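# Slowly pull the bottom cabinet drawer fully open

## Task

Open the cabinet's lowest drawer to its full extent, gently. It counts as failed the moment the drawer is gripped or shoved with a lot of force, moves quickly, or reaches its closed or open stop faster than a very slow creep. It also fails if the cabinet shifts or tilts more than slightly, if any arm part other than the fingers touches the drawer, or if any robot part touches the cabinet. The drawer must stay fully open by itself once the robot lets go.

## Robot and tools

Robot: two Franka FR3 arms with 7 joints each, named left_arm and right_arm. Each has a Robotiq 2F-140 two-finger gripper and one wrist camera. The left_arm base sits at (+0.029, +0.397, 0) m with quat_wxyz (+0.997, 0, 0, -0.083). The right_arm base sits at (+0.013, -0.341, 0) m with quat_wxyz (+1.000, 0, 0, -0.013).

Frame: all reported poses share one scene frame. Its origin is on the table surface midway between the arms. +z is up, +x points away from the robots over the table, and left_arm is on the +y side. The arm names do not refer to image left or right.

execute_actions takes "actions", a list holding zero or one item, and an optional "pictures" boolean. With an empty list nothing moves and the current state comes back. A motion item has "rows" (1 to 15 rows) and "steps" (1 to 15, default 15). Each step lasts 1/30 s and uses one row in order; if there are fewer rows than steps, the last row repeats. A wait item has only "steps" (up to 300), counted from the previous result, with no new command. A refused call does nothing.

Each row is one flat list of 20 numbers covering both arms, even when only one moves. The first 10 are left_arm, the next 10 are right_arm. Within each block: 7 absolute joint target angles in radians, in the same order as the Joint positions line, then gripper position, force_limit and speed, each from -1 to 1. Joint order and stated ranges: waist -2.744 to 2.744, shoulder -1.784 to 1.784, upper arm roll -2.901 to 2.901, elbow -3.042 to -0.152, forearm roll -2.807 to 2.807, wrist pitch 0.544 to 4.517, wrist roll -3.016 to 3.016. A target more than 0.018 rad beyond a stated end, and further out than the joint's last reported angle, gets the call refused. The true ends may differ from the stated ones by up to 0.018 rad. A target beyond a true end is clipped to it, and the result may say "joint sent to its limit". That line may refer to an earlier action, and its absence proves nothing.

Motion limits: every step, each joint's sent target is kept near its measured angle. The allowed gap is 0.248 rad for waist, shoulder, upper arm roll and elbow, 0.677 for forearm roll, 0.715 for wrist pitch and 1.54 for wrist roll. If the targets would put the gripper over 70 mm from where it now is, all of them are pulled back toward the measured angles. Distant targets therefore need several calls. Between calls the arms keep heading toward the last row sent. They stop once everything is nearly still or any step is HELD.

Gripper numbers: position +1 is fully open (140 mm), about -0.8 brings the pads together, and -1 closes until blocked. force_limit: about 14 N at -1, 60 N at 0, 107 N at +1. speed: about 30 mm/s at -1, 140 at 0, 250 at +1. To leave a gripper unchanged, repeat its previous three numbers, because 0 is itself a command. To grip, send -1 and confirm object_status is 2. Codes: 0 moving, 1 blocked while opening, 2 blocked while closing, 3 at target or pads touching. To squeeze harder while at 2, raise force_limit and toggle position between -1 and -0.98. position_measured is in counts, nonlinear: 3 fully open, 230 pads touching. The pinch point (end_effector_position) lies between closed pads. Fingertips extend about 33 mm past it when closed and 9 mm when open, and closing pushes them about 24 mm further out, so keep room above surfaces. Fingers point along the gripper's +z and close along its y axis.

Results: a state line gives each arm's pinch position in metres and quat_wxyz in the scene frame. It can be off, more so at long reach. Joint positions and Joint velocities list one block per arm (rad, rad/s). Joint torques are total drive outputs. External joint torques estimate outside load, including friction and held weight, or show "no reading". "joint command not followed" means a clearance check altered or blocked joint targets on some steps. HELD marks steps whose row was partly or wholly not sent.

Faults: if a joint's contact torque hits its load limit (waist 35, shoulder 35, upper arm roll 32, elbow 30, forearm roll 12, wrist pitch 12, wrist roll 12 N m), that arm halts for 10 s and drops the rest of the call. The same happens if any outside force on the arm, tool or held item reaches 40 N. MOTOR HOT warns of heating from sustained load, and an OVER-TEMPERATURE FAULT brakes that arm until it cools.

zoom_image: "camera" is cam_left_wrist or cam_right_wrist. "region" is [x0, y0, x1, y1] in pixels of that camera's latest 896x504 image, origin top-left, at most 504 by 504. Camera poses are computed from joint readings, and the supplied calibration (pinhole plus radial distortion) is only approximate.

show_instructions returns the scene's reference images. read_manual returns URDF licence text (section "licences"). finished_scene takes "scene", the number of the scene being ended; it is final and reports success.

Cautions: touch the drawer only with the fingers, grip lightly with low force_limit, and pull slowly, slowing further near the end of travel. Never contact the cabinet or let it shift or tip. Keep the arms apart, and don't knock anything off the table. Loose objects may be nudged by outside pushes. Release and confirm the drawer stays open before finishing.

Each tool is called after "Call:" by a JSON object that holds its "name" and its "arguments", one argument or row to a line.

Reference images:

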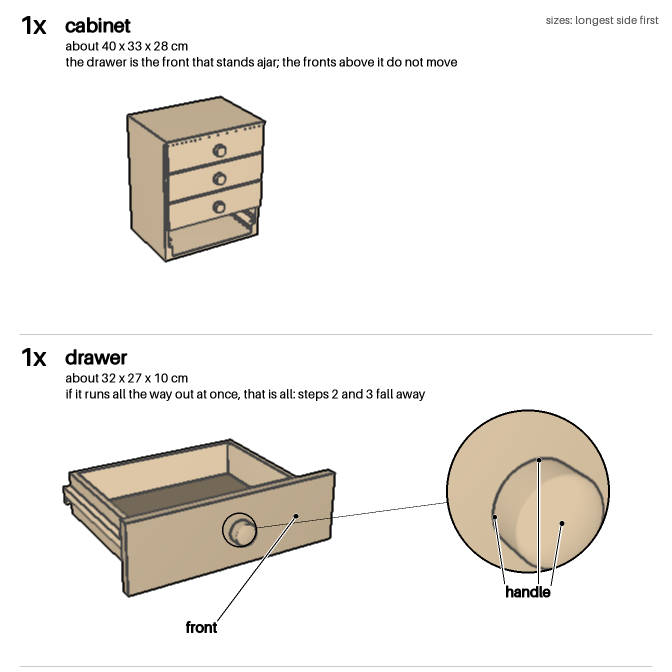

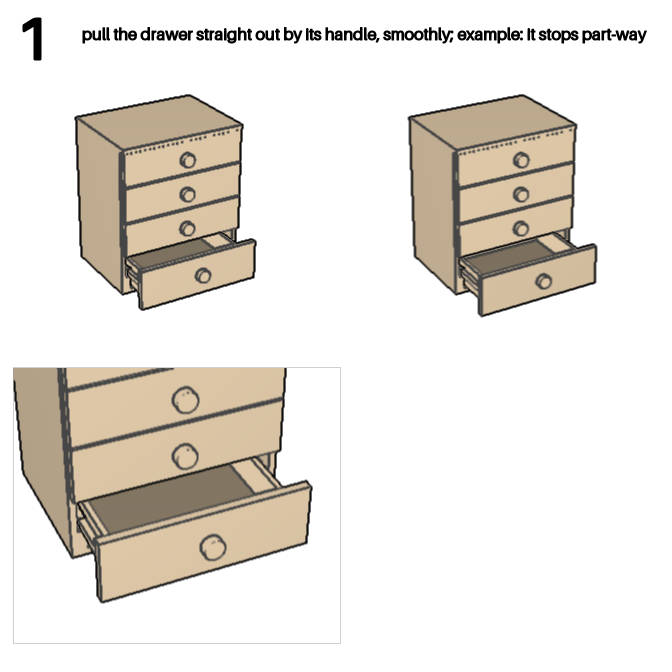

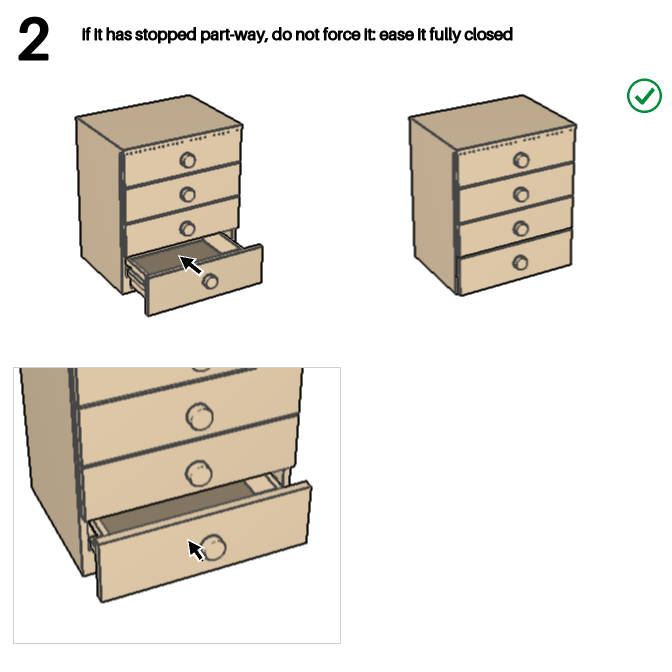

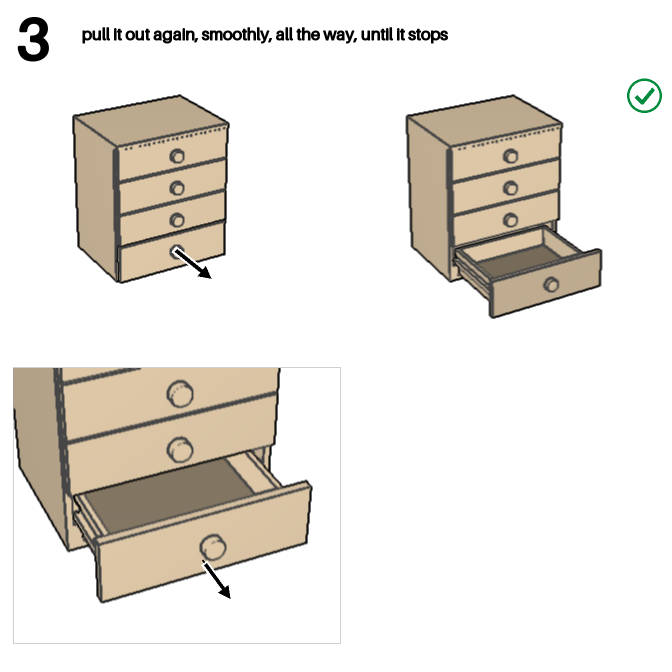

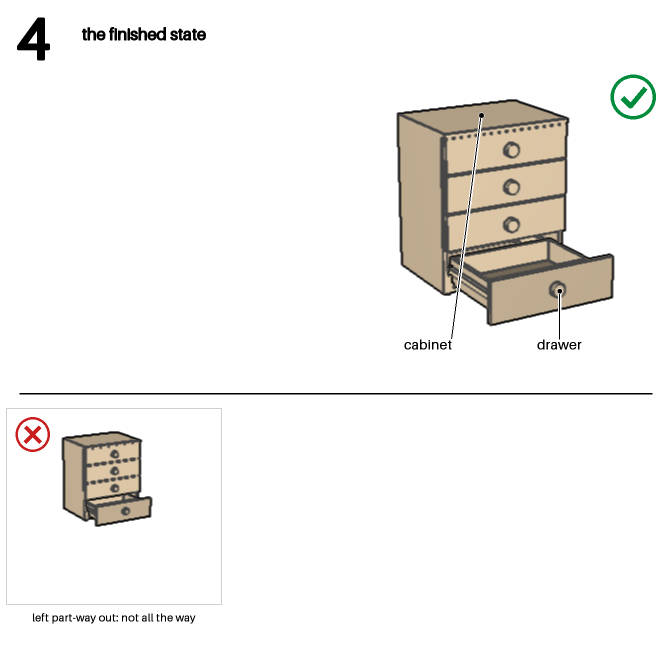

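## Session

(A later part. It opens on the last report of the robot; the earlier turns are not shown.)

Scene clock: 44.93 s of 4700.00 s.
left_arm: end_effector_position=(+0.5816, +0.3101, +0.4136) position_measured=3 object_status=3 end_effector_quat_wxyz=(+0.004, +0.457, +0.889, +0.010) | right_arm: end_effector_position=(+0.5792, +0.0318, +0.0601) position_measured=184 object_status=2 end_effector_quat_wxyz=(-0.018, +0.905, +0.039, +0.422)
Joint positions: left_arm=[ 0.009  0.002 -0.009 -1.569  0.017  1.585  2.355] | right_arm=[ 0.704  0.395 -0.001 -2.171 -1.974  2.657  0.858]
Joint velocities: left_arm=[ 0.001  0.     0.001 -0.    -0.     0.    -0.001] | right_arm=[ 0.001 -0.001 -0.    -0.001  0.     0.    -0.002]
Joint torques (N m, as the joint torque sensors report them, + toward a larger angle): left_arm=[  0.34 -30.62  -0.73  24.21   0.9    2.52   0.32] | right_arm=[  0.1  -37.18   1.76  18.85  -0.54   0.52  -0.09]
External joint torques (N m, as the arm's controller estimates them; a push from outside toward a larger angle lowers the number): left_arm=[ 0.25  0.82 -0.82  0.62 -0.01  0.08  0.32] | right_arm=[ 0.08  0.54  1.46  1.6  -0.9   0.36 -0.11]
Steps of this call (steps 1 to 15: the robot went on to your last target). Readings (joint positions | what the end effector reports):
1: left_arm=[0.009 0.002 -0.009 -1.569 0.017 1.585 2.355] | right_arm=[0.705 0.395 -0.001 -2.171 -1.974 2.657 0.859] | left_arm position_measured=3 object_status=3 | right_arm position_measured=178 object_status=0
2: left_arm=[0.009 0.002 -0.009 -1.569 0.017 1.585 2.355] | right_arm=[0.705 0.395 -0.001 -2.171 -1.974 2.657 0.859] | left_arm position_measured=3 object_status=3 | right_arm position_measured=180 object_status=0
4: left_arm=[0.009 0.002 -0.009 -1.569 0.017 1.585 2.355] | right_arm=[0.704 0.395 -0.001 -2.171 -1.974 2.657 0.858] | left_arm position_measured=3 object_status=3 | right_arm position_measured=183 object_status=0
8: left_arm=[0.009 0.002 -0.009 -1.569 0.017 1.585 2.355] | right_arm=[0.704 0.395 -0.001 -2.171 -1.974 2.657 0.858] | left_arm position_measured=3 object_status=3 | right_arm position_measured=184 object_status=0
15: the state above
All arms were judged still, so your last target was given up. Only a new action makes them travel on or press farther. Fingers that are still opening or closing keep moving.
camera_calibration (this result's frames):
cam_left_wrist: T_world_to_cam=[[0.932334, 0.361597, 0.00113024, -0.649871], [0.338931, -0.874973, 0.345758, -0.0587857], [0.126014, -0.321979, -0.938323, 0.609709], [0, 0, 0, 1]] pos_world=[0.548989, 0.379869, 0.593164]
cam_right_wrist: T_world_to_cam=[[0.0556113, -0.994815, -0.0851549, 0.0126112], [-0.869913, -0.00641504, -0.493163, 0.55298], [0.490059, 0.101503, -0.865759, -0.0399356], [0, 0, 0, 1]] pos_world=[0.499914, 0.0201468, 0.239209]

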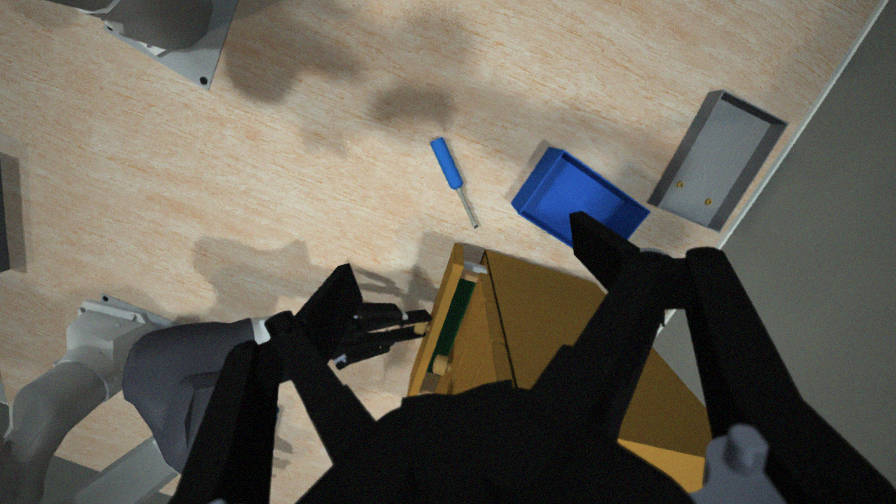

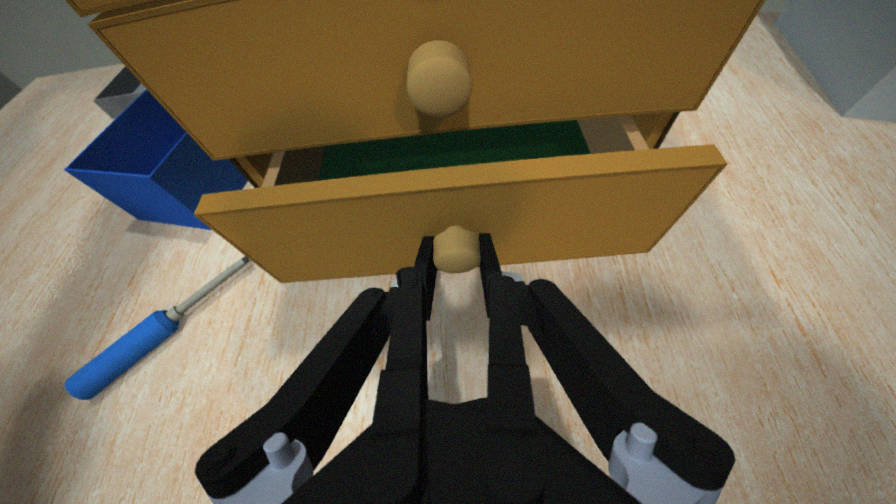

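Call:
{"name": "execute_actions", "arguments": {
  "actions": [
    {"rows":[[0.009,0.002,-0.009,-1.569,0.017,1.585,2.36,1,-1,0,0.7055,0.394,0,-2.172,-1.977,2.654,0.863,-1,-0.8,-1],[0.009,0.002,-0.009,-1.569,0.017,1.585,2.36,1,-1,0,0.7065,0.392,0,-2.1745,-1.977,2.653,0.865,-1,-0.8,-1],[0.009,0.002,-0.009,-1.569,0.017,1.585,2.36,1,-1,0,0.7075,0.3905,0,-2.177,-1.977,2.652,0.867,-1,-0.8,-1],[0.009,0.002,-0.009,-1.569,0.017,1.585,2.36,1,-1,0,0.7085,0.389,0,-2.179,-1.977,2.651,0.869,-1,-0.8,-1],[0.009,0.002,-0.009,-1.569,0.017,1.585,2.36,1,-1,0,0.7095,0.3875,0,-2.1815,-1.978,2.65,0.87,-1,-0.8,-1],[0.009,0.002,-0.009,-1.569,0.017,1.585,2.36,1,-1,0,0.7108,0.386,0,-2.184,-1.978,2.6495,0.87,-1,-0.8,-1],[0.009,0.002,-0.009,-1.569,0.017,1.585,2.36,1,-1,0,0.712,0.3843,0,-2.1866,-1.978,2.6493,0.87,-1,-0.8,-1]],"steps":15}
  ],
  "pictures": false
}}

Scene clock: 52.77 s of 4700.00 s.
left_arm: end_effector_position=(+0.5816, +0.3101, +0.4136) position_measured=3 object_status=3 end_effector_quat_wxyz=(+0.004, +0.457, +0.889, +0.010) | right_arm: end_effector_position=(+0.5752, +0.0312, +0.0602) position_measured=184 object_status=2 end_effector_quat_wxyz=(-0.017, +0.905, +0.039, +0.423)
Joint positions: left_arm=[ 0.009  0.002 -0.009 -1.569  0.017  1.585  2.355] | right_arm=[ 0.71   0.388 -0.001 -2.183 -1.976  2.651  0.863]
Joint velocities: left_arm=[-0.    -0.001  0.002  0.    -0.001  0.    -0.001] | right_arm=[ 0.002 -0.001  0.001 -0.002  0.    -0.002  0.006]
Joint torques (N m, as the joint torque sensors report them, + toward a larger angle): left_arm=[  0.28 -30.73  -0.49  24.21   0.89   2.52   0.33] | right_arm=[  1.75 -39.96   1.03  15.52  -0.35  -0.16   0.25]
External joint torques (N m, as the arm's controller estimates them; a push from outside toward a larger angle lowers the number): left_arm=[ 0.24  0.81 -0.53  0.56 -0.02  0.07  0.32] | right_arm=[ 1.78 -2.54  0.78 -1.7  -0.71 -0.3   0.23]
Steps of this call (steps 1 to 90: nothing new was sent; then 4.33 s passed at rest; steps 91 to 105: all 15 steps of this action). Readings (joint positions | what the end effector reports):
91: left_arm=[0.009 0.002 -0.009 -1.569 0.017 1.585 2.355] | right_arm=[0.704 0.395 -0.001 -2.171 -1.974 2.657 0.857] | left_arm position_measured=3 object_status=3 | right_arm position_measured=184 object_status=2
92: left_arm=[0.009 0.002 -0.009 -1.569 0.017 1.585 2.355] | right_arm=[0.704 0.395 -0.001 -2.171 -1.974 2.657 0.858] | left_arm position_measured=3 object_status=3 | right_arm position_measured=184 object_status=2
94: left_arm=[0.009 0.002 -0.009 -1.569 0.017 1.585 2.355] | right_arm=[0.705 0.394 -0.001 -2.172 -1.975 2.656 0.858] | left_arm position_measured=3 object_status=3 | right_arm position_measured=184 object_status=2
98: left_arm=[0.009 0.002 -0.009 -1.569 0.017 1.585 2.355] | right_arm=[0.708 0.389 -0.001 -2.180 -1.975 2.653 0.860] | left_arm position_measured=3 object_status=3 | right_arm position_measured=184 object_status=2
105: the state above

Call:
{"name": "execute_actions", "arguments": {
  "actions": [
    {"rows":[[0.009,0.002,-0.009,-1.569,0.017,1.585,2.36,1,-1,0,0.7133,0.3825,0,-2.1894,-1.978,2.647,0.878,-1,-0.8,-1],[0.009,0.002,-0.009,-1.569,0.017,1.585,2.36,1,-1,0,0.7145,0.3808,0,-2.1922,-1.978,2.645,0.878,-1,-0.8,-1],[0.009,0.002,-0.009,-1.569,0.017,1.585,2.36,1,-1,0,0.7158,0.379,0,-2.195,-1.978,2.645,0.878,-1,-0.8,-1],[0.009,0.002,-0.009,-1.569,0.017,1.585,2.36,1,-1,0,0.717,0.3773,0,-2.1977,-1.978,2.645,0.878,-1,-0.8,-1],[0.009,0.002,-0.009,-1.569,0.017,1.585,2.36,1,-1,0,0.7183,0.3755,0,-2.2005,-1.978,2.645,0.878,-1,-0.8,-1]],"steps":9}
  ],
  "pictures": false
}}

Scene clock: 55.17 s of 4700.00 s.
left_arm: end_effector_position=(+0.5816, +0.3101, +0.4136) position_measured=3 object_status=3 end_effector_quat_wxyz=(+0.004, +0.457, +0.889, +0.010) | right_arm: end_effector_position=(+0.5706, +0.0307, +0.0603) position_measured=184 object_status=2 end_effector_quat_wxyz=(-0.017, +0.905, +0.039, +0.423)
Joint positions: left_arm=[ 0.009  0.002 -0.009 -1.569  0.017  1.585  2.355] | right_arm=[ 0.716  0.379 -0.001 -2.196 -1.976  2.647  0.869]
Joint velocities: left_arm=[-0.001  0.001 -0.    -0.     0.001 -0.    -0.   ] | right_arm=[ 0.007 -0.009 -0.001 -0.013 -0.    -0.006  0.011]
Joint torques (N m, as the joint torque sensors report them, + toward a larger angle): left_arm=[  0.32 -30.45  -0.49  24.19   0.89   2.5    0.32] | right_arm=[  1.07 -39.49   0.99  14.27  -0.32   0.08   0.27]
External joint torques (N m, as the arm's controller estimates them; a push from outside toward a larger angle lowers the number): left_arm=[ 0.32  0.74 -0.49  0.73 -0.01  0.06  0.32] | right_arm=[ 1.18 -2.38  0.82 -2.96 -0.66 -0.03  0.25]
Steps of this call (steps 1 to 15: the robot went on to your last target; steps 16 to 63: nothing new was sent; steps 64 to 72: all 9 steps of this action). Readings (joint positions | what the end effector reports):
64: left_arm=[0.009 0.002 -0.009 -1.569 0.017 1.585 2.355] | right_arm=[0.710 0.387 -0.001 -2.183 -1.976 2.651 0.864] | left_arm position_measured=3 object_status=3 | right_arm position_measured=184 object_status=2
65: left_arm=[0.009 0.002 -0.009 -1.569 0.017 1.585 2.355] | right_arm=[0.711 0.386 -0.001 -2.185 -1.976 2.650 0.865] | left_arm position_measured=3 object_status=3 | right_arm position_measured=184 object_status=2
67: left_arm=[0.009 0.002 -0.009 -1.569 0.017 1.585 2.355] | right_arm=[0.713 0.384 -0.001 -2.189 -1.976 2.649 0.866] | left_arm position_measured=3 object_status=3 | right_arm position_measured=184 object_status=2
71: left_arm=[0.009 0.002 -0.009 -1.569 0.017 1.585 2.355] | right_arm=[0.715 0.379 -0.001 -2.195 -1.976 2.647 0.869] | left_arm position_measured=3 object_status=3 | right_arm position_measured=184 object_status=2
72: the state above

Call:
{"name": "execute_actions", "arguments": {
  "actions": [
    {"rows":[[0.009,0.002,-0.009,-1.569,0.017,1.585,2.36,1,-1,0,0.7199,0.3733,0,-2.2039,-1.978,2.642,0.885,-1,-0.8,-1],[0.009,0.002,-0.009,-1.569,0.017,1.585,2.36,1,-1,0,0.7215,0.3711,0,-2.2073,-1.978,2.64,0.885,-1,-0.8,-1],[0.009,0.002,-0.009,-1.569,0.017,1.585,2.36,1,-1,0,0.7232,0.369,0,-2.2108,-1.978,2.64,0.885,-1,-0.8,-1],[0.009,0.002,-0.009,-1.569,0.017,1.585,2.36,1,-1,0,0.7248,0.3668,0,-2.2142,-1.978,2.64,0.885,-1,-0.8,-1]],"steps":9}
  ],
  "pictures": false
}}

Scene clock: 56.70 s of 4700.00 s.
left_arm: end_effector_position=(+0.5816, +0.3101, +0.4136) position_measured=3 object_status=3 end_effector_quat_wxyz=(+0.004, +0.457, +0.889, +0.010) | right_arm: end_effector_position=(+0.5656, +0.0301, +0.0604) position_measured=184 object_status=2 end_effector_quat_wxyz=(-0.017, +0.905, +0.039, +0.423)
Joint positions: left_arm=[ 0.009  0.002 -0.009 -1.569  0.017  1.585  2.355] | right_arm=[ 0.722  0.37  -0.001 -2.21  -1.976  2.641  0.876]
Joint velocities: left_arm=[ 0.001  0.001  0.    -0.003 -0.001 -0.     0.   ] | right_arm=[ 0.005 -0.004  0.001 -0.008 -0.    -0.006  0.01 ]
Joint torques (N m, as the joint torque sensors report them, + toward a larger angle): left_arm=[  0.29 -30.45  -0.27  24.18   0.89   2.52   0.3 ] | right_arm=[  0.88 -39.09   1.    15.5   -0.27  -0.01   0.38]
External joint torques (N m, as the arm's controller estimates them; a push from outside toward a larger angle lowers the number): left_arm=[ 0.2   0.97 -0.36  0.63 -0.02  0.09  0.3 ] | right_arm=[ 0.96 -2.38  0.81 -1.59 -0.6  -0.11  0.36]
Steps of this call (steps 1 to 15: the robot went on to your last target; steps 16 to 37: nothing new was sent; steps 38 to 46: all 9 steps of this action). Readings (joint positions | what the end effector reports):
38: left_arm=[0.009 0.002 -0.009 -1.569 0.017 1.585 2.355] | right_arm=[0.716 0.378 -0.001 -2.197 -1.976 2.646 0.871] | left_arm position_measured=3 object_status=3 | right_arm position_measured=184 object_status=2
39: left_arm=[0.009 0.002 -0.009 -1.569 0.017 1.585 2.355] | right_arm=[0.717 0.377 -0.001 -2.199 -1.976 2.645 0.872] | left_arm position_measured=3 object_status=3 | right_arm position_measured=184 object_status=2
41: left_arm=[0.009 0.002 -0.009 -1.569 0.017 1.585 2.355] | right_arm=[0.719 0.374 -0.001 -2.204 -1.976 2.643 0.873] | left_arm position_measured=3 object_status=3 | right_arm position_measured=184 object_status=2
45: left_arm=[0.009 0.002 -0.009 -1.569 0.017 1.585 2.355] | right_arm=[0.722 0.370 -0.001 -2.209 -1.976 2.642 0.875] | left_arm position_measured=3 object_status=3 | right_arm position_measured=184 object_status=2
46: the state above

s=20.

Call:
{"name": "execute_actions", "arguments": {
  "actions": [
    {"rows":[[0.009,0.002,-0.009,-1.569,0.017,1.585,2.36,1,-1,0,0.7264,0.3646,0,-2.2176,-1.978,2.637,0.892,-1,-0.8,-1],[0.009,0.002,-0.009,-1.569,0.017,1.585,2.36,1,-1,0,0.728,0.3625,0,-2.221,-1.978,2.635,0.892,-1,-0.8,-1],[0.009,0.002,-0.009,-1.569,0.017,1.585,2.36,1,-1,0,0.7297,0.3603,0,-2.2244,-1.978,2.635,0.892,-1,-0.8,-1],[0.009,0.002,-0.009,-1.569,0.017,1.585,2.36,1,-1,0,0.7313,0.3581,0,-2.2278,-1.978,2.635,0.892,-1,-0.8,-1]],"steps":9}
  ],
  "pictures": false
}}

Scene clock: 57.93 s of 4700.00 s.
left_arm: end_effector_position=(+0.5816, +0.3101, +0.4136) position_measured=3 object_status=3 end_effector_quat_wxyz=(+0.004, +0.457, +0.889, +0.010) | right_arm: end_effector_position=(+0.5607, +0.0295, +0.0605) position_measured=184 object_status=2 end_effector_quat_wxyz=(-0.017, +0.905, +0.039, +0.423)
Joint positions: left_arm=[ 0.009  0.002 -0.009 -1.569  0.017  1.585  2.355] | right_arm=[ 0.728  0.361 -0.001 -2.223 -1.976  2.636  0.882]
Joint velocities: left_arm=[ 0.001 -0.     0.002  0.     0.002 -0.001  0.   ] | right_arm=[ 0.005 -0.006 -0.    -0.008  0.    -0.005  0.009]
Joint torques (N m, as the joint torque sensors report them, + toward a larger angle): left_arm=[  0.29 -30.7   -0.4   24.19   0.88   2.5    0.33] | right_arm=[  1.47 -38.62   1.23  15.59  -0.28   0.04   0.45]
External joint torques (N m, as the arm's controller estimates them; a push from outside toward a larger angle lowers the number): left_arm=[ 0.08  0.9  -0.61  0.53 -0.05  0.05  0.33] | right_arm=[ 1.57 -2.23  1.07 -1.46 -0.6  -0.05  0.43]
Steps of this call (steps 1 to 15: the robot went on to your last target; steps 16 to 28: nothing new was sent; steps 29 to 37: all 9 steps of this action). Readings (joint positions | what the end effector reports):
29: left_arm=[0.009 0.002 -0.009 -1.569 0.017 1.585 2.355] | right_arm=[0.723 0.369 -0.001 -2.211 -1.976 2.640 0.878] | left_arm position_measured=3 object_status=3 | right_arm position_measured=184 object_status=2
30: left_arm=[0.009 0.002 -0.009 -1.569 0.017 1.585 2.355] | right_arm=[0.724 0.368 -0.001 -2.212 -1.976 2.640 0.879] | left_arm position_measured=3 object_status=3 | right_arm position_measured=184 object_status=2
32: left_arm=[0.009 0.002 -0.009 -1.569 0.017 1.585 2.355] | right_arm=[0.726 0.365 -0.001 -2.217 -1.976 2.638 0.880] | left_arm position_measured=3 object_status=3 | right_arm position_measured=184 object_status=2
36: left_arm=[0.009 0.002 -0.009 -1.569 0.017 1.585 2.355] | right_arm=[0.728 0.362 -0.001 -2.223 -1.976 2.636 0.882] | left_arm position_measured=3 object_status=3 | right_arm position_measured=184 object_status=2
37: the state above

Call:
{"name": "execute_actions", "arguments": {
  "actions": [
    {"rows":[[0.009,0.002,-0.009,-1.569,0.017,1.585,2.36,1,-1,0,0.733,0.356,0,-2.2312,-1.978,2.632,0.898,-1,-0.8,-1],[0.009,0.002,-0.009,-1.569,0.017,1.585,2.36,1,-1,0,0.7346,0.3538,0,-2.2346,-1.978,2.6295,0.898,-1,-0.8,-1],[0.009,0.002,-0.009,-1.569,0.017,1.585,2.36,1,-1,0,0.7362,0.3516,0,-2.238,-1.978,2.6295,0.898,-1,-0.8,-1],[0.009,0.002,-0.009,-1.569,0.017,1.585,2.36,1,-1,0,0.7378,0.3494,0,-2.2413,-1.978,2.6295,0.898,-1,-0.8,-1]],"steps":9}
  ],
  "pictures": false
}}

Scene clock: 59.33 s of 4700.00 s.
left_arm: end_effector_position=(+0.5816, +0.3101, +0.4136) position_measured=3 object_status=3 end_effector_quat_wxyz=(+0.004, +0.457, +0.889, +0.010) | right_arm: end_effector_position=(+0.5558, +0.0289, +0.0606) position_measured=184 object_status=2 end_effector_quat_wxyz=(-0.017, +0.905, +0.039, +0.423)
Joint positions: left_arm=[ 0.009  0.002 -0.009 -1.569  0.017  1.585  2.355] | right_arm=[ 0.735  0.353 -0.001 -2.237 -1.976  2.631  0.889]
Joint velocities: left_arm=[-0.    -0.001 -0.    -0.     0.002  0.001  0.001] | right_arm=[ 0.006 -0.005 -0.001 -0.009  0.    -0.005  0.009]
Joint torques (N m, as the joint torque sensors report them, + toward a larger angle): left_arm=[  0.21 -30.67  -0.5   23.94   0.89   2.49   0.32] | right_arm=[  2.39 -38.38   0.96  15.06  -0.3    0.1    0.34]
External joint torques (N m, as the arm's controller estimates them; a push from outside toward a larger angle lowers the number): left_arm=[ 0.3   0.89 -0.42  0.29 -0.01  0.04  0.32] | right_arm=[ 2.55 -2.39  0.87 -1.86 -0.6   0.02  0.32]
Steps of this call (steps 1 to 15: the robot went on to your last target; steps 16 to 33: nothing new was sent; steps 34 to 42: all 9 steps of this action). Readings (joint positions | what the end effector reports):
34: left_arm=[0.009 0.002 -0.009 -1.569 0.017 1.585 2.355] | right_arm=[0.729 0.361 -0.001 -2.224 -1.976 2.635 0.885] | left_arm position_measured=3 object_status=3 | right_arm position_measured=184 object_status=2
35: left_arm=[0.009 0.002 -0.009 -1.569 0.017 1.585 2.355] | right_arm=[0.730 0.360 -0.001 -2.226 -1.976 2.634 0.885] | left_arm position_measured=3 object_status=3 | right_arm position_measured=184 object_status=2
37: left_arm=[0.009 0.002 -0.009 -1.569 0.017 1.585 2.355] | right_arm=[0.732 0.356 -0.001 -2.231 -1.976 2.633 0.886] | left_arm position_measured=3 object_status=3 | right_arm position_measured=184 object_status=2
41: left_arm=[0.009 0.002 -0.009 -1.569 0.017 1.585 2.355] | right_arm=[0.735 0.353 -0.001 -2.236 -1.976 2.631 0.888] | left_arm position_measured=3 object_status=3 | right_arm position_measured=184 object_status=2
42: the state above

Call:
{"name": "execute_actions", "arguments": {
  "actions": [
    {"rows":[[0.009,0.002,-0.009,-1.569,0.017,1.585,2.36,1,-1,0,0.7392,0.3471,0,-2.2447,-1.977,2.627,0.9045,-1,-0.8,-1],[0.009,0.002,-0.009,-1.569,0.017,1.585,2.36,1,-1,0,0.7407,0.3448,0,-2.248,-1.977,2.6245,0.9045,-1,-0.8,-1],[0.009,0.002,-0.009,-1.569,0.017,1.585,2.36,1,-1,0,0.7421,0.3424,0,-2.2514,-1.977,2.6245,0.9045,-1,-0.8,-1],[0.009,0.002,-0.009,-1.569,0.017,1.585,2.36,1,-1,0,0.7436,0.3401,0,-2.2547,-1.977,2.6245,0.9045,-1,-0.8,-1]],"steps":9}
  ],
  "pictures": false
}}

Scene clock: 60.83 s of 4700.00 s.
left_arm: end_effector_position=(+0.5816, +0.3101, +0.4136) position_measured=3 object_status=3 end_effector_quat_wxyz=(+0.004, +0.457, +0.889, +0.010) | right_arm: end_effector_position=(+0.5509, +0.0283, +0.0607) position_measured=184 object_status=2 end_effector_quat_wxyz=(-0.017, +0.905, +0.039, +0.423)
Joint positions: left_arm=[ 0.009  0.002 -0.009 -1.569  0.017  1.585  2.355] | right_arm=[ 0.741  0.344 -0.001 -2.25  -1.976  2.627  0.895]
Joint velocities: left_arm=[-0.001  0.     0.     0.001  0.002 -0.    -0.   ] | right_arm=[ 0.005 -0.006  0.    -0.007 -0.    -0.005  0.008]
Joint torques (N m, as the joint torque sensors report them, + toward a larger angle): left_arm=[  0.44 -30.7   -0.43  24.22   0.92   2.48   0.27] | right_arm=[  1.44 -37.99   1.09  14.49  -0.02  -0.16   0.37]
External joint torques (N m, as the arm's controller estimates them; a push from outside toward a larger angle lowers the number): left_arm=[ 0.42  0.81 -0.45  0.58  0.01  0.04  0.26] | right_arm=[ 1.45 -2.19  0.87 -2.41 -0.32 -0.25  0.35]
Steps of this call (steps 1 to 15: the robot went on to your last target; steps 16 to 36: nothing new was sent; steps 37 to 45: all 9 steps of this action). Readings (joint positions | what the end effector reports):
37: left_arm=[0.009 0.002 -0.009 -1.569 0.017 1.585 2.355] | right_arm=[0.736 0.352 -0.001 -2.238 -1.976 2.630 0.891] | left_arm position_measured=3 object_status=3 | right_arm position_measured=184 object_status=2
38: left_arm=[0.009 0.002 -0.009 -1.569 0.017 1.585 2.355] | right_arm=[0.737 0.351 -0.001 -2.240 -1.976 2.629 0.891] | left_arm position_measured=3 object_status=3 | right_arm position_measured=184 object_status=2
40: left_arm=[0.009 0.002 -0.009 -1.569 0.017 1.585 2.355] | right_arm=[0.739 0.348 -0.001 -2.244 -1.976 2.628 0.893] | left_arm position_measured=3 object_status=3 | right_arm position_measured=184 object_status=2
44: left_arm=[0.009 0.002 -0.009 -1.569 0.017 1.585 2.355] | right_arm=[0.741 0.344 -0.001 -2.250 -1.976 2.627 0.894] | left_arm position_measured=3 object_status=3 | right_arm position_measured=184 object_status=2
45: the state above

Call:
{"name": "execute_actions", "arguments": {
  "actions": [
    {"rows":[[0.009,0.002,-0.009,-1.569,0.017,1.585,2.36,1,-1,0,0.7453,0.338,0,-2.258,-1.975,2.6215,0.9105,-1,-0.8,-1],[0.009,0.002,-0.009,-1.569,0.017,1.585,2.36,1,-1,0,0.747,0.3358,0,-2.2613,-1.975,2.619,0.9105,-1,-0.8,-1],[0.009,0.002,-0.009,-1.569,0.017,1.585,2.36,1,-1,0,0.7487,0.3336,0,-2.2646,-1.975,2.619,0.9105,-1,-0.8,-1],[0.009,0.002,-0.009,-1.569,0.017,1.585,2.36,1,-1,0,0.7504,0.3315,0,-2.2679,-1.975,2.619,0.9105,-1,-0.8,-1]],"steps":9}
  ],
  "pictures": false
}}

Scene clock: 62.03 s of 4700.00 s.
left_arm: end_effector_position=(+0.5816, +0.3101, +0.4136) position_measured=3 object_status=3 end_effector_quat_wxyz=(+0.004, +0.457, +0.889, +0.010) | right_arm: end_effector_position=(+0.5460, +0.0277, +0.0608) position_measured=184 object_status=2 end_effector_quat_wxyz=(-0.017, +0.905, +0.039, +0.423)
Joint positions: left_arm=[ 0.009  0.002 -0.009 -1.569  0.017  1.585  2.355] | right_arm=[ 0.748  0.335 -0.001 -2.264 -1.976  2.621  0.901]
Joint velocities: left_arm=[-0.    -0.002  0.     0.001  0.001  0.001  0.   ] | right_arm=[ 0.005 -0.005 -0.002 -0.009  0.    -0.005  0.01 ]
Joint torques (N m, as the joint torque sensors report them, + toward a larger angle): left_arm=[  0.33 -30.62  -0.45  24.36   0.9    2.5    0.33] | right_arm=[  0.64 -36.95   0.88  14.94   0.47  -0.11   0.49]
External joint torques (N m, as the arm's controller estimates them; a push from outside toward a larger angle lowers the number): left_arm=[ 0.32  1.05 -0.45  0.65 -0.01  0.05  0.32] | right_arm=[ 0.85 -1.66  0.86 -1.79  0.18 -0.17  0.46]
Steps of this call (steps 1 to 15: the robot went on to your last target; steps 16 to 27: nothing new was sent; steps 28 to 36: all 9 steps of this action). Readings (joint positions | what the end effector reports):
28: left_arm=[0.009 0.002 -0.009 -1.569 0.017 1.585 2.355] | right_arm=[0.742 0.343 -0.001 -2.251 -1.976 2.626 0.897] | left_arm position_measured=3 object_status=3 | right_arm position_measured=184 object_status=2
29: left_arm=[0.009 0.002 -0.009 -1.569 0.017 1.585 2.355] | right_arm=[0.743 0.342 -0.001 -2.253 -1.976 2.625 0.897] | left_arm position_measured=3 object_status=3 | right_arm position_measured=184 object_status=2
31: left_arm=[0.009 0.002 -0.009 -1.569 0.017 1.585 2.355] | right_arm=[0.745 0.339 -0.001 -2.258 -1.976 2.623 0.899] | left_arm position_measured=3 object_status=3 | right_arm position_measured=184 object_status=2
35: left_arm=[0.009 0.002 -0.009 -1.569 0.017 1.585 2.355] | right_arm=[0.748 0.335 -0.001 -2.263 -1.976 2.621 0.900] | left_arm position_measured=3 object_status=3 | right_arm position_measured=184 object_status=2
36: the state above

Call:
{"name": "execute_actions", "arguments": {
  "actions": [
    {"rows":[[0.009,0.002,-0.009,-1.569,0.017,1.585,2.36,1,-1,0,0.7521,0.3294,0,-2.2712,-1.973,2.6165,0.9166,-1,-0.8,-1],[0.009,0.002,-0.009,-1.569,0.017,1.585,2.36,1,-1,0,0.7538,0.3272,0,-2.2745,-1.973,2.614,0.9166,-1,-0.8,-1],[0.009,0.002,-0.009,-1.569,0.017,1.585,2.36,1,-1,0,0.7555,0.325,0,-2.2778,-1.973,2.614,0.9166,-1,-0.8,-1],[0.009,0.002,-0.009,-1.569,0.017,1.585,2.36,1,-1,0,0.7572,0.3229,0,-2.2811,-1.973,2.614,0.9166,-1,-0.8,-1]],"steps":9}
  ],
  "pictures": false
}}

Scene clock: 63.07 s of 4700.00 s.
left_arm: end_effector_position=(+0.5816, +0.3101, +0.4136) position_measured=3 object_status=3 end_effector_quat_wxyz=(+0.004, +0.457, +0.889, +0.010) | right_arm: end_effector_position=(+0.5412, +0.0271, +0.0609) position_measured=184 object_status=2 end_effector_quat_wxyz=(-0.017, +0.905, +0.039, +0.423)
Joint positions: left_arm=[ 0.009  0.002 -0.009 -1.569  0.017  1.585  2.355] | right_arm=[ 0.755  0.327 -0.001 -2.277 -1.976  2.616  0.907]
Joint velocities: left_arm=[ 0.    -0.001 -0.001 -0.001  0.    -0.     0.001] | right_arm=[ 0.006 -0.006 -0.001 -0.007 -0.001 -0.005  0.009]
Joint torques (N m, as the joint torque sensors report them, + toward a larger angle): left_arm=[  0.36 -30.4   -0.62  24.13   0.89   2.53   0.3 ] | right_arm=[  1.41 -37.55   1.    15.04   0.94  -0.13   0.44]
External joint torques (N m, as the arm's controller estimates them; a push from outside toward a larger angle lowers the number): left_arm=[ 0.34  1.15 -0.64  0.52 -0.02  0.08  0.3 ] | right_arm=[ 1.49 -2.44  0.87 -1.75  0.66 -0.19  0.42]
Steps of this call (steps 1 to 15: the robot went on to your last target; steps 16 to 22: nothing new was sent; steps 23 to 31: all 9 steps of this action). Readings (joint positions | what the end effector reports):
23: left_arm=[0.009 0.002 -0.009 -1.569 0.017 1.585 2.355] | right_arm=[0.749 0.334 -0.001 -2.265 -1.976 2.620 0.903] | left_arm position_measured=3 object_status=3 | right_arm position_measured=184 object_status=2
24: left_arm=[0.009 0.002 -0.009 -1.569 0.017 1.585 2.355] | right_arm=[0.750 0.333 -0.001 -2.266 -1.976 2.620 0.904] | left_arm position_measured=3 object_status=3 | right_arm position_measured=184 object_status=2
26: left_arm=[0.009 0.002 -0.009 -1.569 0.017 1.585 2.355] | right_arm=[0.752 0.330 -0.001 -2.271 -1.976 2.618 0.905] | left_arm position_measured=3 object_status=3 | right_arm position_measured=184 object_status=2
30: left_arm=[0.009 0.002 -0.009 -1.569 0.017 1.585 2.355] | right_arm=[0.754 0.327 -0.001 -2.276 -1.976 2.616 0.907] | left_arm position_measured=3 object_status=3 | right_arm position_measured=184 object_status=2
31: the state above

Call:
{"name": "execute_actions", "arguments": {
  "actions": [
    {"rows":[[0.009,0.002,-0.009,-1.569,0.017,1.585,2.36,1,-1,0,0.7589,0.3208,0,-2.2844,-1.9715,2.6115,0.9223,-1,-0.8,-1],[0.009,0.002,-0.009,-1.569,0.017,1.585,2.36,1,-1,0,0.7606,0.3186,0,-2.2876,-1.9715,2.609,0.9223,-1,-0.8,-1],[0.009,0.002,-0.009,-1.569,0.017,1.585,2.36,1,-1,0,0.7624,0.3165,0,-2.2909,-1.9715,2.609,0.9223,-1,-0.8,-1],[0.009,0.002,-0.009,-1.569,0.017,1.585,2.36,1,-1,0,0.7641,0.3144,0,-2.2941,-1.9715,2.609,0.9223,-1,-0.8,-1]],"steps":9}
  ],
  "pictures": false
}}

Scene clock: 64.90 s of 4700.00 s.
left_arm: end_effector_position=(+0.5816, +0.3101, +0.4136) position_measured=3 object_status=3 end_effector_quat_wxyz=(+0.004, +0.457, +0.889, +0.010) | right_arm: end_effector_position=(+0.5387, +0.0267, +0.0612) position_measured=184 object_status=2 end_effector_quat_wxyz=(-0.017, +0.905, +0.039, +0.424)
Joint positions: left_arm=[ 0.009  0.002 -0.009 -1.569  0.017  1.585  2.355] | right_arm=[ 0.76   0.322 -0.001 -2.284 -1.976  2.61   0.912]
Joint velocities: left_arm=[-0.001 -0.    -0.001  0.    -0.    -0.001  0.001] | right_arm=[ 0.002  0.001  0.     0.001 -0.001 -0.005  0.006]
Joint torques (N m, as the joint torque sensors report them, + toward a larger angle): left_arm=[  0.49 -30.79  -0.4   24.1    0.91   2.5    0.33] | right_arm=[  2.24 -39.71   1.11  10.97   1.25   0.04   0.52]
External joint torques (N m, as the arm's controller estimates them; a push from outside toward a larger angle lowers the number): left_arm=[ 0.61  0.79 -0.29  0.45  0.02  0.05  0.33] | right_arm=[ 2.37 -4.77  1.03 -5.63  0.99 -0.01  0.5 ]
Steps of this call (steps 1 to 15: the robot went on to your last target; steps 16 to 46: nothing new was sent; steps 47 to 55: all 9 steps of this action). Readings (joint positions | what the end effector reports):
47: left_arm=[0.009 0.002 -0.009 -1.569 0.017 1.585 2.355] | right_arm=[0.755 0.326 -0.001 -2.278 -1.976 2.615 0.909] | left_arm position_measured=3 object_status=3 | right_arm position_measured=184 object_status=2
48: left_arm=[0.009 0.002 -0.009 -1.569 0.017 1.585 2.355] | right_arm=[0.756 0.325 -0.001 -2.280 -1.976 2.614 0.910] | left_arm position_measured=3 object_status=3 | right_arm position_measured=184 object_status=2
50: left_arm=[0.009 0.002 -0.009 -1.569 0.017 1.585 2.355] | right_arm=[0.759 0.322 -0.001 -2.284 -1.976 2.612 0.911] | left_arm position_measured=3 object_status=3 | right_arm position_measured=184 object_status=2
54: left_arm=[0.009 0.002 -0.009 -1.569 0.017 1.585 2.355] | right_arm=[0.760 0.322 -0.001 -2.284 -1.976 2.610 0.912] | left_arm position_measured=3 object_status=3 | right_arm position_measured=184 object_status=2
55: the state above

Call:
{"name": "execute_actions", "arguments": {
  "actions": [
    {"rows":[[0.009,0.002,-0.009,-1.569,0.017,1.585,2.36,1,-1,0,0.761,0.3185,0,-2.288,-1.975,2.613,0.914,-1,-0.8,-1],[0.009,0.002,-0.009,-1.569,0.017,1.585,2.36,1,-1,0,0.758,0.322,0,-2.283,-1.976,2.617,0.908,-1,-0.8,-1],[0.009,0.002,-0.009,-1.569,0.017,1.585,2.36,1,-1,0,0.7557,0.3249,0,-2.2791,-1.976,2.619,0.904,-1,-0.8,-1],[0.009,0.002,-0.009,-1.569,0.017,1.585,2.36,1,-1,0,0.7542,0.3269,0,-2.2771,-1.976,2.621,0.9,-1,-0.8,-1],[0.009,0.002,-0.009,-1.569,0.017,1.585,2.36,1,-1,0,0.7525,0.329,0,-2.2738,-1.976,2.623,0.897,-1,-0.8,-1],[0.009,0.002,-0.009,-1.569,0.017,1.585,2.36,1,-1,0,0.7508,0.3312,0,-2.2705,-1.976,2.6245,0.895,-1,-0.8,-1],[0.009,0.002,-0.009,-1.569,0.017,1.585,2.36,1,-1,0,0.7492,0.3333,0,-2.2672,-1.976,2.626,0.893,-1,-0.8,-1],[0.009,0.002,-0.009,-1.569,0.017,1.585,2.36,1,-1,0,0.7475,0.3355,0,-2.2639,-1.976,2.627,0.891,-1,-0.8,-1],[0.009,0.002,-0.009,-1.569,0.017,1.585,2.36,1,-1,0,0.7458,0.3376,0,-2.2606,-1.976,2.6285,0.889,-1,-0.8,-1],[0.009,0.002,-0.009,-1.569,0.017,1.585,2.36,1,-1,0,0.7441,0.3398,0,-2.2573,-1.976,2.63,0.8875,-1,-0.8,-1],[0.009,0.002,-0.009,-1.569,0.017,1.585,2.36,1,-1,0,0.7425,0.3419,0,-2.254,-1.976,2.631,0.886,-1,-0.8,-1],[0.009,0.002,-0.009,-1.569,0.017,1.585,2.36,1,-1,0,0.7408,0.3441,0,-2.2507,-1.976,2.632,0.886,-1,-0.8,-1],[0.009,0.002,-0.009,-1.569,0.017,1.585,2.36,1,-1,0,0.7386,0.347,0,-2.2462,-1.976,2.633,0.886,-1,-0.8,-1],[0.009,0.002,-0.009,-1.569,0.017,1.585,2.36,1,-1,0,0.7364,0.3499,0,-2.2417,-1.976,2.634,0.886,-1,-0.8,-1],[0.009,0.002,-0.009,-1.569,0.017,1.585,2.36,1,-1,0,0.7342,0.3528,0,-2.2373,-1.976,2.634,0.886,-1,-0.8,-1]],"steps":15}
  ],
  "pictures": false
}}

Scene clock: 68.57 s of 4700.00 s.
left_arm: end_effector_position=(+0.5816, +0.3101, +0.4136) position_measured=3 object_status=3 end_effector_quat_wxyz=(+0.004, +0.457, +0.889, +0.010) | right_arm: end_effector_position=(+0.5507, +0.0283, +0.0607) position_measured=184 object_status=2 end_effector_quat_wxyz=(-0.018, +0.905, +0.038, +0.422)
Joint positions: left_arm=[ 0.009  0.002 -0.009 -1.569  0.017  1.585  2.355] | right_arm=[ 0.741  0.343 -0.001 -2.25  -1.976  2.628  0.897]
Joint velocities: left_arm=[-0.001  0.001  0.     0.001 -0.001 -0.001  0.   ] | right_arm=[-0.054  0.08  -0.002  0.12  -0.     0.029 -0.031]
Joint torques (N m, as the joint torque sensors report them, + toward a larger angle): left_arm=[  0.48 -30.67  -0.3   24.07   0.9    2.51   0.33] | right_arm=[ -1.64 -33.44   1.24  19.24   0.19   0.23   0.  ]
External joint torques (N m, as the arm's controller estimates them; a push from outside toward a larger angle lowers the number): left_arm=[ 0.56  0.84 -0.22  0.47  0.    0.07  0.33] | right_arm=[-1.91  2.55  0.9   3.05 -0.11  0.06 -0.04]
Steps of this call (steps 1 to 15: the robot went on to your last target; steps 16 to 90: nothing new was sent; then 0.17 s passed at rest; steps 91 to 105: all 15 steps of this action). Readings (joint positions | what the end effector reports):
91: left_arm=[0.009 0.002 -0.009 -1.569 0.017 1.585 2.355] | right_arm=[0.760 0.323 -0.001 -2.284 -1.976 2.609 0.913] | left_arm position_measured=3 object_status=3 | right_arm position_measured=184 object_status=2
92: left_arm=[0.009 0.002 -0.009 -1.569 0.017 1.585 2.355] | right_arm=[0.760 0.323 -0.001 -2.283 -1.976 2.610 0.913] | left_arm position_measured=3 object_status=3 | right_arm position_measured=184 object_status=2
94: left_arm=[0.009 0.002 -0.009 -1.569 0.017 1.585 2.355] | right_arm=[0.758 0.323 -0.001 -2.282 -1.976 2.612 0.911] | left_arm position_measured=3 object_status=3 | right_arm position_measured=184 object_status=2
98: left_arm=[0.009 0.002 -0.009 -1.569 0.017 1.585 2.355] | right_arm=[0.753 0.328 -0.001 -2.274 -1.976 2.619 0.906] | left_arm position_measured=3 object_status=3 | right_arm position_measured=184 object_status=2
105: the state above

Call:
{"name": "execute_actions", "arguments": {
  "actions": [
    {"rows":[[0.009,0.002,-0.009,-1.569,0.017,1.585,2.36,1,-1,0,0.7325,0.355,0,-2.2339,-1.976,2.637,0.88,-1,-0.8,-1],[0.009,0.002,-0.009,-1.569,0.017,1.585,2.36,1,-1,0,0.7309,0.3572,0,-2.2305,-1.976,2.639,0.876,-1,-0.8,-1],[0.009,0.002,-0.009,-1.569,0.017,1.585,2.36,1,-1,0,0.7293,0.3593,0,-2.2272,-1.976,2.641,0.873,-1,-0.8,-1],[0.009,0.002,-0.009,-1.569,0.017,1.585,2.36,1,-1,0,0.7277,0.3615,0,-2.2238,-1.976,2.643,0.871,-1,-0.8,-1],[0.009,0.002,-0.009,-1.569,0.017,1.585,2.36,1,-1,0,0.7259,0.364,0,-2.2199,-1.976,2.6445,0.869,-1,-0.8,-1],[0.009,0.002,-0.009,-1.569,0.017,1.585,2.36,1,-1,0,0.7241,0.3666,0,-2.216,-1.976,2.646,0.867,-1,-0.8,-1],[0.009,0.002,-0.009,-1.569,0.017,1.585,2.36,1,-1,0,0.7223,0.3691,0,-2.2121,-1.976,2.6475,0.865,-1,-0.8,-1],[0.009,0.002,-0.009,-1.569,0.017,1.585,2.36,1,-1,0,0.7204,0.3716,0,-2.2082,-1.976,2.649,0.863,-1,-0.8,-1],[0.009,0.002,-0.009,-1.569,0.017,1.585,2.36,1,-1,0,0.7186,0.3741,0,-2.2043,-1.975,2.65,0.861,-1,-0.8,-1],[0.009,0.002,-0.009,-1.569,0.017,1.585,2.36,1,-1,0,0.7168,0.3767,0,-2.2004,-1.975,2.6515,0.859,-1,-0.8,-1],[0.009,0.002,-0.009,-1.569,0.017,1.585,2.36,1,-1,0,0.715,0.3792,0,-2.1965,-1.975,2.653,0.859,-1,-0.8,-1],[0.009,0.002,-0.009,-1.569,0.017,1.585,2.36,1,-1,0,0.7135,0.3814,0,-2.193,-1.974,2.654,0.859,-1,-0.8,-1],[0.009,0.002,-0.009,-1.569,0.017,1.585,2.36,1,-1,0,0.7119,0.3837,0,-2.1896,-1.974,2.6545,0.859,-1,-0.8,-1],[0.009,0.002,-0.009,-1.569,0.017,1.585,2.36,1,-1,0,0.7104,0.3859,0,-2.1861,-1.973,2.6545,0.859,-1,-0.8,-1],[0.009,0.002,-0.009,-1.569,0.017,1.585,2.36,1,-1,0,0.7088,0.3882,0,-2.1826,-1.973,2.6545,0.859,-1,-0.8,-1]],"steps":15}
  ],
  "pictures": false
}}

Call:
{"name": "execute_actions", "arguments": {
  "actions": [
    {"rows":[[0.009,0.002,-0.009,-1.569,0.017,1.585,2.36,1,-1,0,0.7073,0.3904,0,-2.1791,-1.972,2.658,0.851,-1,-0.8,-1],[0.009,0.002,-0.009,-1.569,0.017,1.585,2.36,1,-1,0,0.7058,0.3926,0,-2.1757,-1.972,2.66,0.847,-1,-0.8,-1],[0.009,0.002,-0.009,-1.569,0.017,1.585,2.36,1,-1,0,0.7042,0.3949,0,-2.1722,-1.972,2.662,0.845,-1,-0.8,-1],[0.009,0.002,-0.009,-1.569,0.017,1.585,2.36,1,-1,0,0.7027,0.3971,0,-2.1687,-1.971,2.663,0.843,-1,-0.8,-1],[0.009,0.002,-0.009,-1.569,0.017,1.585,2.36,1,-1,0,0.7012,0.3994,0,-2.1652,-1.971,2.6645,0.841,-1,-0.8,-1],[0.009,0.002,-0.009,-1.569,0.017,1.585,2.36,1,-1,0,0.6997,0.4016,0,-2.1617,-1.97,2.666,0.839,-1,-0.8,-1],[0.009,0.002,-0.009,-1.569,0.017,1.585,2.36,1,-1,0,0.6982,0.4039,0,-2.1582,-1.97,2.667,0.837,-1,-0.8,-1],[0.009,0.002,-0.009,-1.569,0.017,1.585,2.36,1,-1,0,0.6967,0.4062,0,-2.1547,-1.9695,2.668,0.837,-1,-0.8,-1],[0.009,0.002,-0.009,-1.569,0.017,1.585,2.36,1,-1,0,0.6952,0.4084,0,-2.1511,-1.969,2.669,0.837,-1,-0.8,-1],[0.009,0.002,-0.009,-1.569,0.017,1.585,2.36,1,-1,0,0.6937,0.4107,0,-2.1476,-1.9685,2.6697,0.837,-1,-0.8,-1],[0.009,0.002,-0.009,-1.569,0.017,1.585,2.36,1,-1,0,0.6922,0.4129,0,-2.1441,-1.9685,2.6697,0.837,-1,-0.8,-1],[0.009,0.002,-0.009,-1.569,0.017,1.585,2.36,1,-1,0,0.6907,0.4152,0,-2.1406,-1.9685,2.6697,0.837,-1,-0.8,-1]],"steps":15}
  ]
}}

Call:
{"name": "zoom_image", "arguments": {
  "camera": "cam_left_wrist",
  "region": [380, 230, 520, 390]
}}

Scene clock: 76.57 s of 4700.00 s.
left_arm: end_effector_position=(+0.5816, +0.3101, +0.4136) position_measured=3 object_status=3 end_effector_quat_wxyz=(+0.004, +0.457, +0.889, +0.010) | right_arm: end_effector_position=(+0.5710, +0.0308, +0.0603) position_measured=184 object_status=2 end_effector_quat_wxyz=(-0.018, +0.905, +0.038, +0.422)
Joint positions: left_arm=[ 0.009  0.002 -0.009 -1.569  0.017  1.585  2.355] | right_arm=[ 0.714  0.38  -0.001 -2.194 -1.976  2.649  0.87 ]
Joint velocities: left_arm=[ 0.     0.001  0.001 -0.001  0.    -0.    -0.   ] | right_arm=[-0.044  0.069  0.     0.103 -0.001  0.023 -0.031]
Joint torques (N m, as the joint torque sensors report them, + toward a larger angle): left_arm=[  0.47 -30.65  -0.66  24.18   0.9    2.5    0.3 ] | right_arm=[ -1.2  -35.8    1.6   19.55   0.98   0.3   -0.02]
External joint torques (N m, as the arm's controller estimates them; a push from outside toward a larger angle lowers the number): left_arm=[ 0.44  0.78 -0.69  0.61 -0.01  0.06  0.3 ] | right_arm=[-1.42  1.66  1.29  2.88  0.64  0.1  -0.05]
Steps of this call (steps 1 to 15: the robot went on to your last target; steps 16 to 90: nothing new was sent; then 4.50 s passed at rest; steps 91 to 105: all 15 steps of this action). Readings (joint positions | what the end effector reports):
91: left_arm=[0.009 0.002 -0.009 -1.569 0.017 1.585 2.355] | right_arm=[0.736 0.350 -0.001 -2.240 -1.976 2.633 0.889] | left_arm position_measured=3 object_status=3 | right_arm position_measured=184 object_status=2
92: left_arm=[0.009 0.002 -0.009 -1.569 0.017 1.585 2.355] | right_arm=[0.735 0.351 -0.001 -2.239 -1.976 2.633 0.888] | left_arm position_measured=3 object_status=3 | right_arm position_measured=184 object_status=2
94: left_arm=[0.009 0.002 -0.009 -1.569 0.017 1.585 2.355] | right_arm=[0.732 0.354 -0.001 -2.234 -1.976 2.635 0.886] | left_arm position_measured=3 object_status=3 | right_arm position_measured=184 object_status=2
98: left_arm=[0.009 0.002 -0.009 -1.569 0.017 1.585 2.355] | right_arm=[0.726 0.363 -0.001 -2.220 -1.976 2.640 0.880] | left_arm position_measured=3 object_status=3 | right_arm position_measured=184 object_status=2
105: the state above

Scene clock: 77.07 s of 4700.00 s.
left_arm: end_effector_position=(+0.5816, +0.3101, +0.4136) position_measured=3 object_status=3 end_effector_quat_wxyz=(+0.004, +0.457, +0.889, +0.010) | right_arm: end_effector_position=(+0.5878, +0.0328, +0.0600) position_measured=184 object_status=2 end_effector_quat_wxyz=(-0.018, +0.905, +0.038, +0.422)
Joint positions: left_arm=[ 0.009  0.002 -0.009 -1.569  0.017  1.585  2.355] | right_arm=[ 0.694  0.41  -0.001 -2.146 -1.972  2.666  0.847]
Joint velocities: left_arm=[ 0.    -0.    -0.    -0.001  0.    -0.     0.001] | right_arm=[-0.012  0.018  0.001  0.028  0.002  0.012 -0.025]
Joint torques (N m, as the joint torque sensors report them, + toward a larger angle): left_arm=[  0.39 -30.59  -0.53  24.24   0.89   2.49   0.33] | right_arm=[ -0.62 -36.61   1.3   19.84   1.1    0.29  -0.07]
External joint torques (N m, as the arm's controller estimates them; a push from outside toward a larger angle lowers the number): left_arm=[ 0.43  0.91 -0.5   0.64 -0.02  0.04  0.32] | right_arm=[-1.01  1.84  0.64  2.6   0.72  0.04 -0.09]
Steps of this call (steps 1 to 15: all 15 steps of this action). Readings (joint positions | what the end effector reports):
1: left_arm=[0.009 0.002 -0.009 -1.569 0.017 1.585 2.355] | right_arm=[0.713 0.382 -0.001 -2.191 -1.976 2.650 0.869] | left_arm position_measured=3 object_status=3 | right_arm position_measured=184 object_status=2
2: left_arm=[0.009 0.002 -0.009 -1.569 0.017 1.585 2.355] | right_arm=[0.711 0.384 -0.001 -2.187 -1.976 2.652 0.867] | left_arm position_measured=3 object_status=3 | right_arm position_measured=184 object_status=2
4: left_arm=[0.009 0.002 -0.009 -1.569 0.017 1.585 2.355] | right_arm=[0.708 0.389 -0.001 -2.180 -1.975 2.655 0.863] | left_arm position_measured=3 object_status=3 | right_arm position_measured=184 object_status=2
8: left_arm=[0.009 0.002 -0.009 -1.569 0.017 1.585 2.355] | right_arm=[0.702 0.398 -0.001 -2.166 -1.974 2.660 0.855] | left_arm position_measured=3 object_status=3 | right_arm position_measured=184 object_status=2
15: the state above
camera_calibration (this result's frames):
cam_left_wrist: T_world_to_cam=[[0.932354, 0.361545, 0.00113005, -0.649866], [0.338883, -0.874992, 0.345757, -0.0587514], [0.125996, -0.321985, -0.938323, 0.609722], [0, 0, 0, 1]] pos_world=[0.548993, 0.37987, 0.593164]
cam_right_wrist: T_world_to_cam=[[0.054921, -0.994746, -0.0863964, 0.0135731], [-0.870018, -0.00521691, -0.492993, 0.56042], [0.489952, 0.102242, -0.865733, -0.0443092], [0, 0, 0, 1]] pos_world=[0.508539, 0.0209557, 0.239096]

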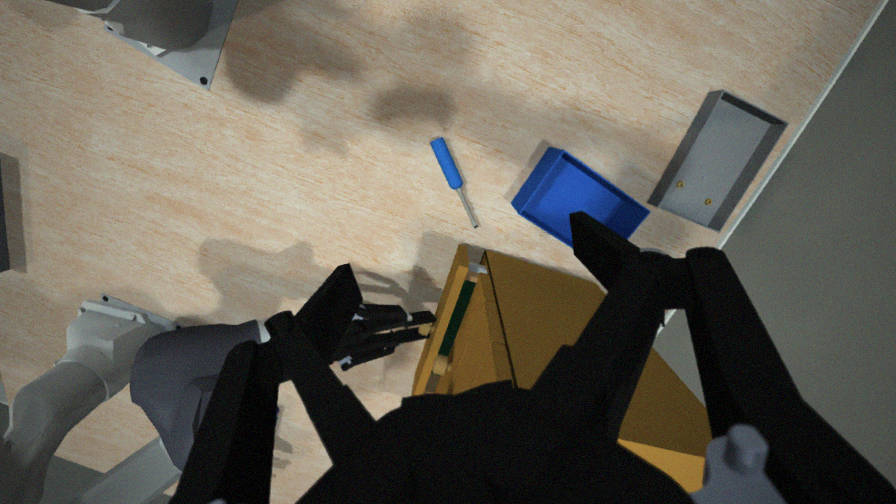

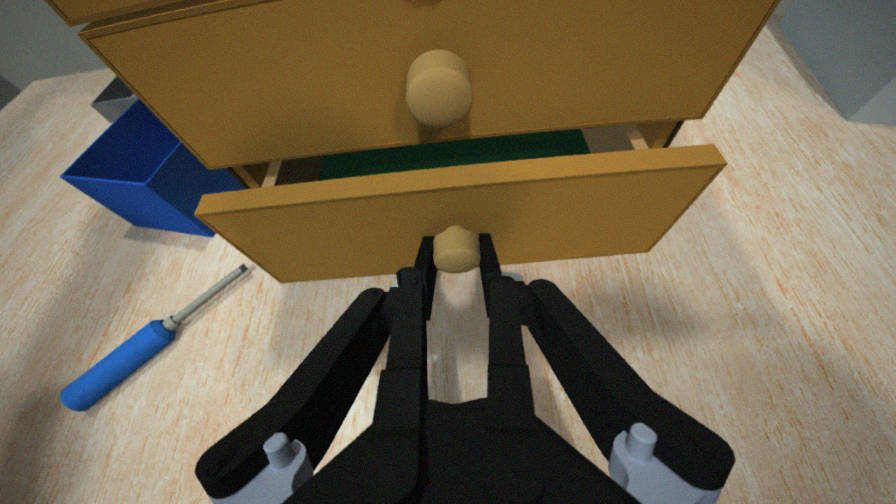

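Region (380, 230, 520, 390) of cam_left_wrist's 896x504 image, scaled by 3.150, with more detail than that image has; it fills the left 441 columns of this view, and the rest is white.

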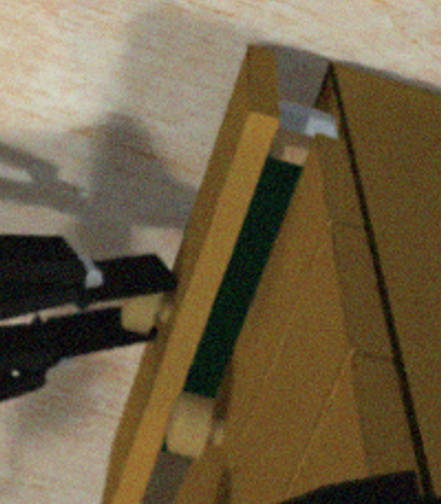

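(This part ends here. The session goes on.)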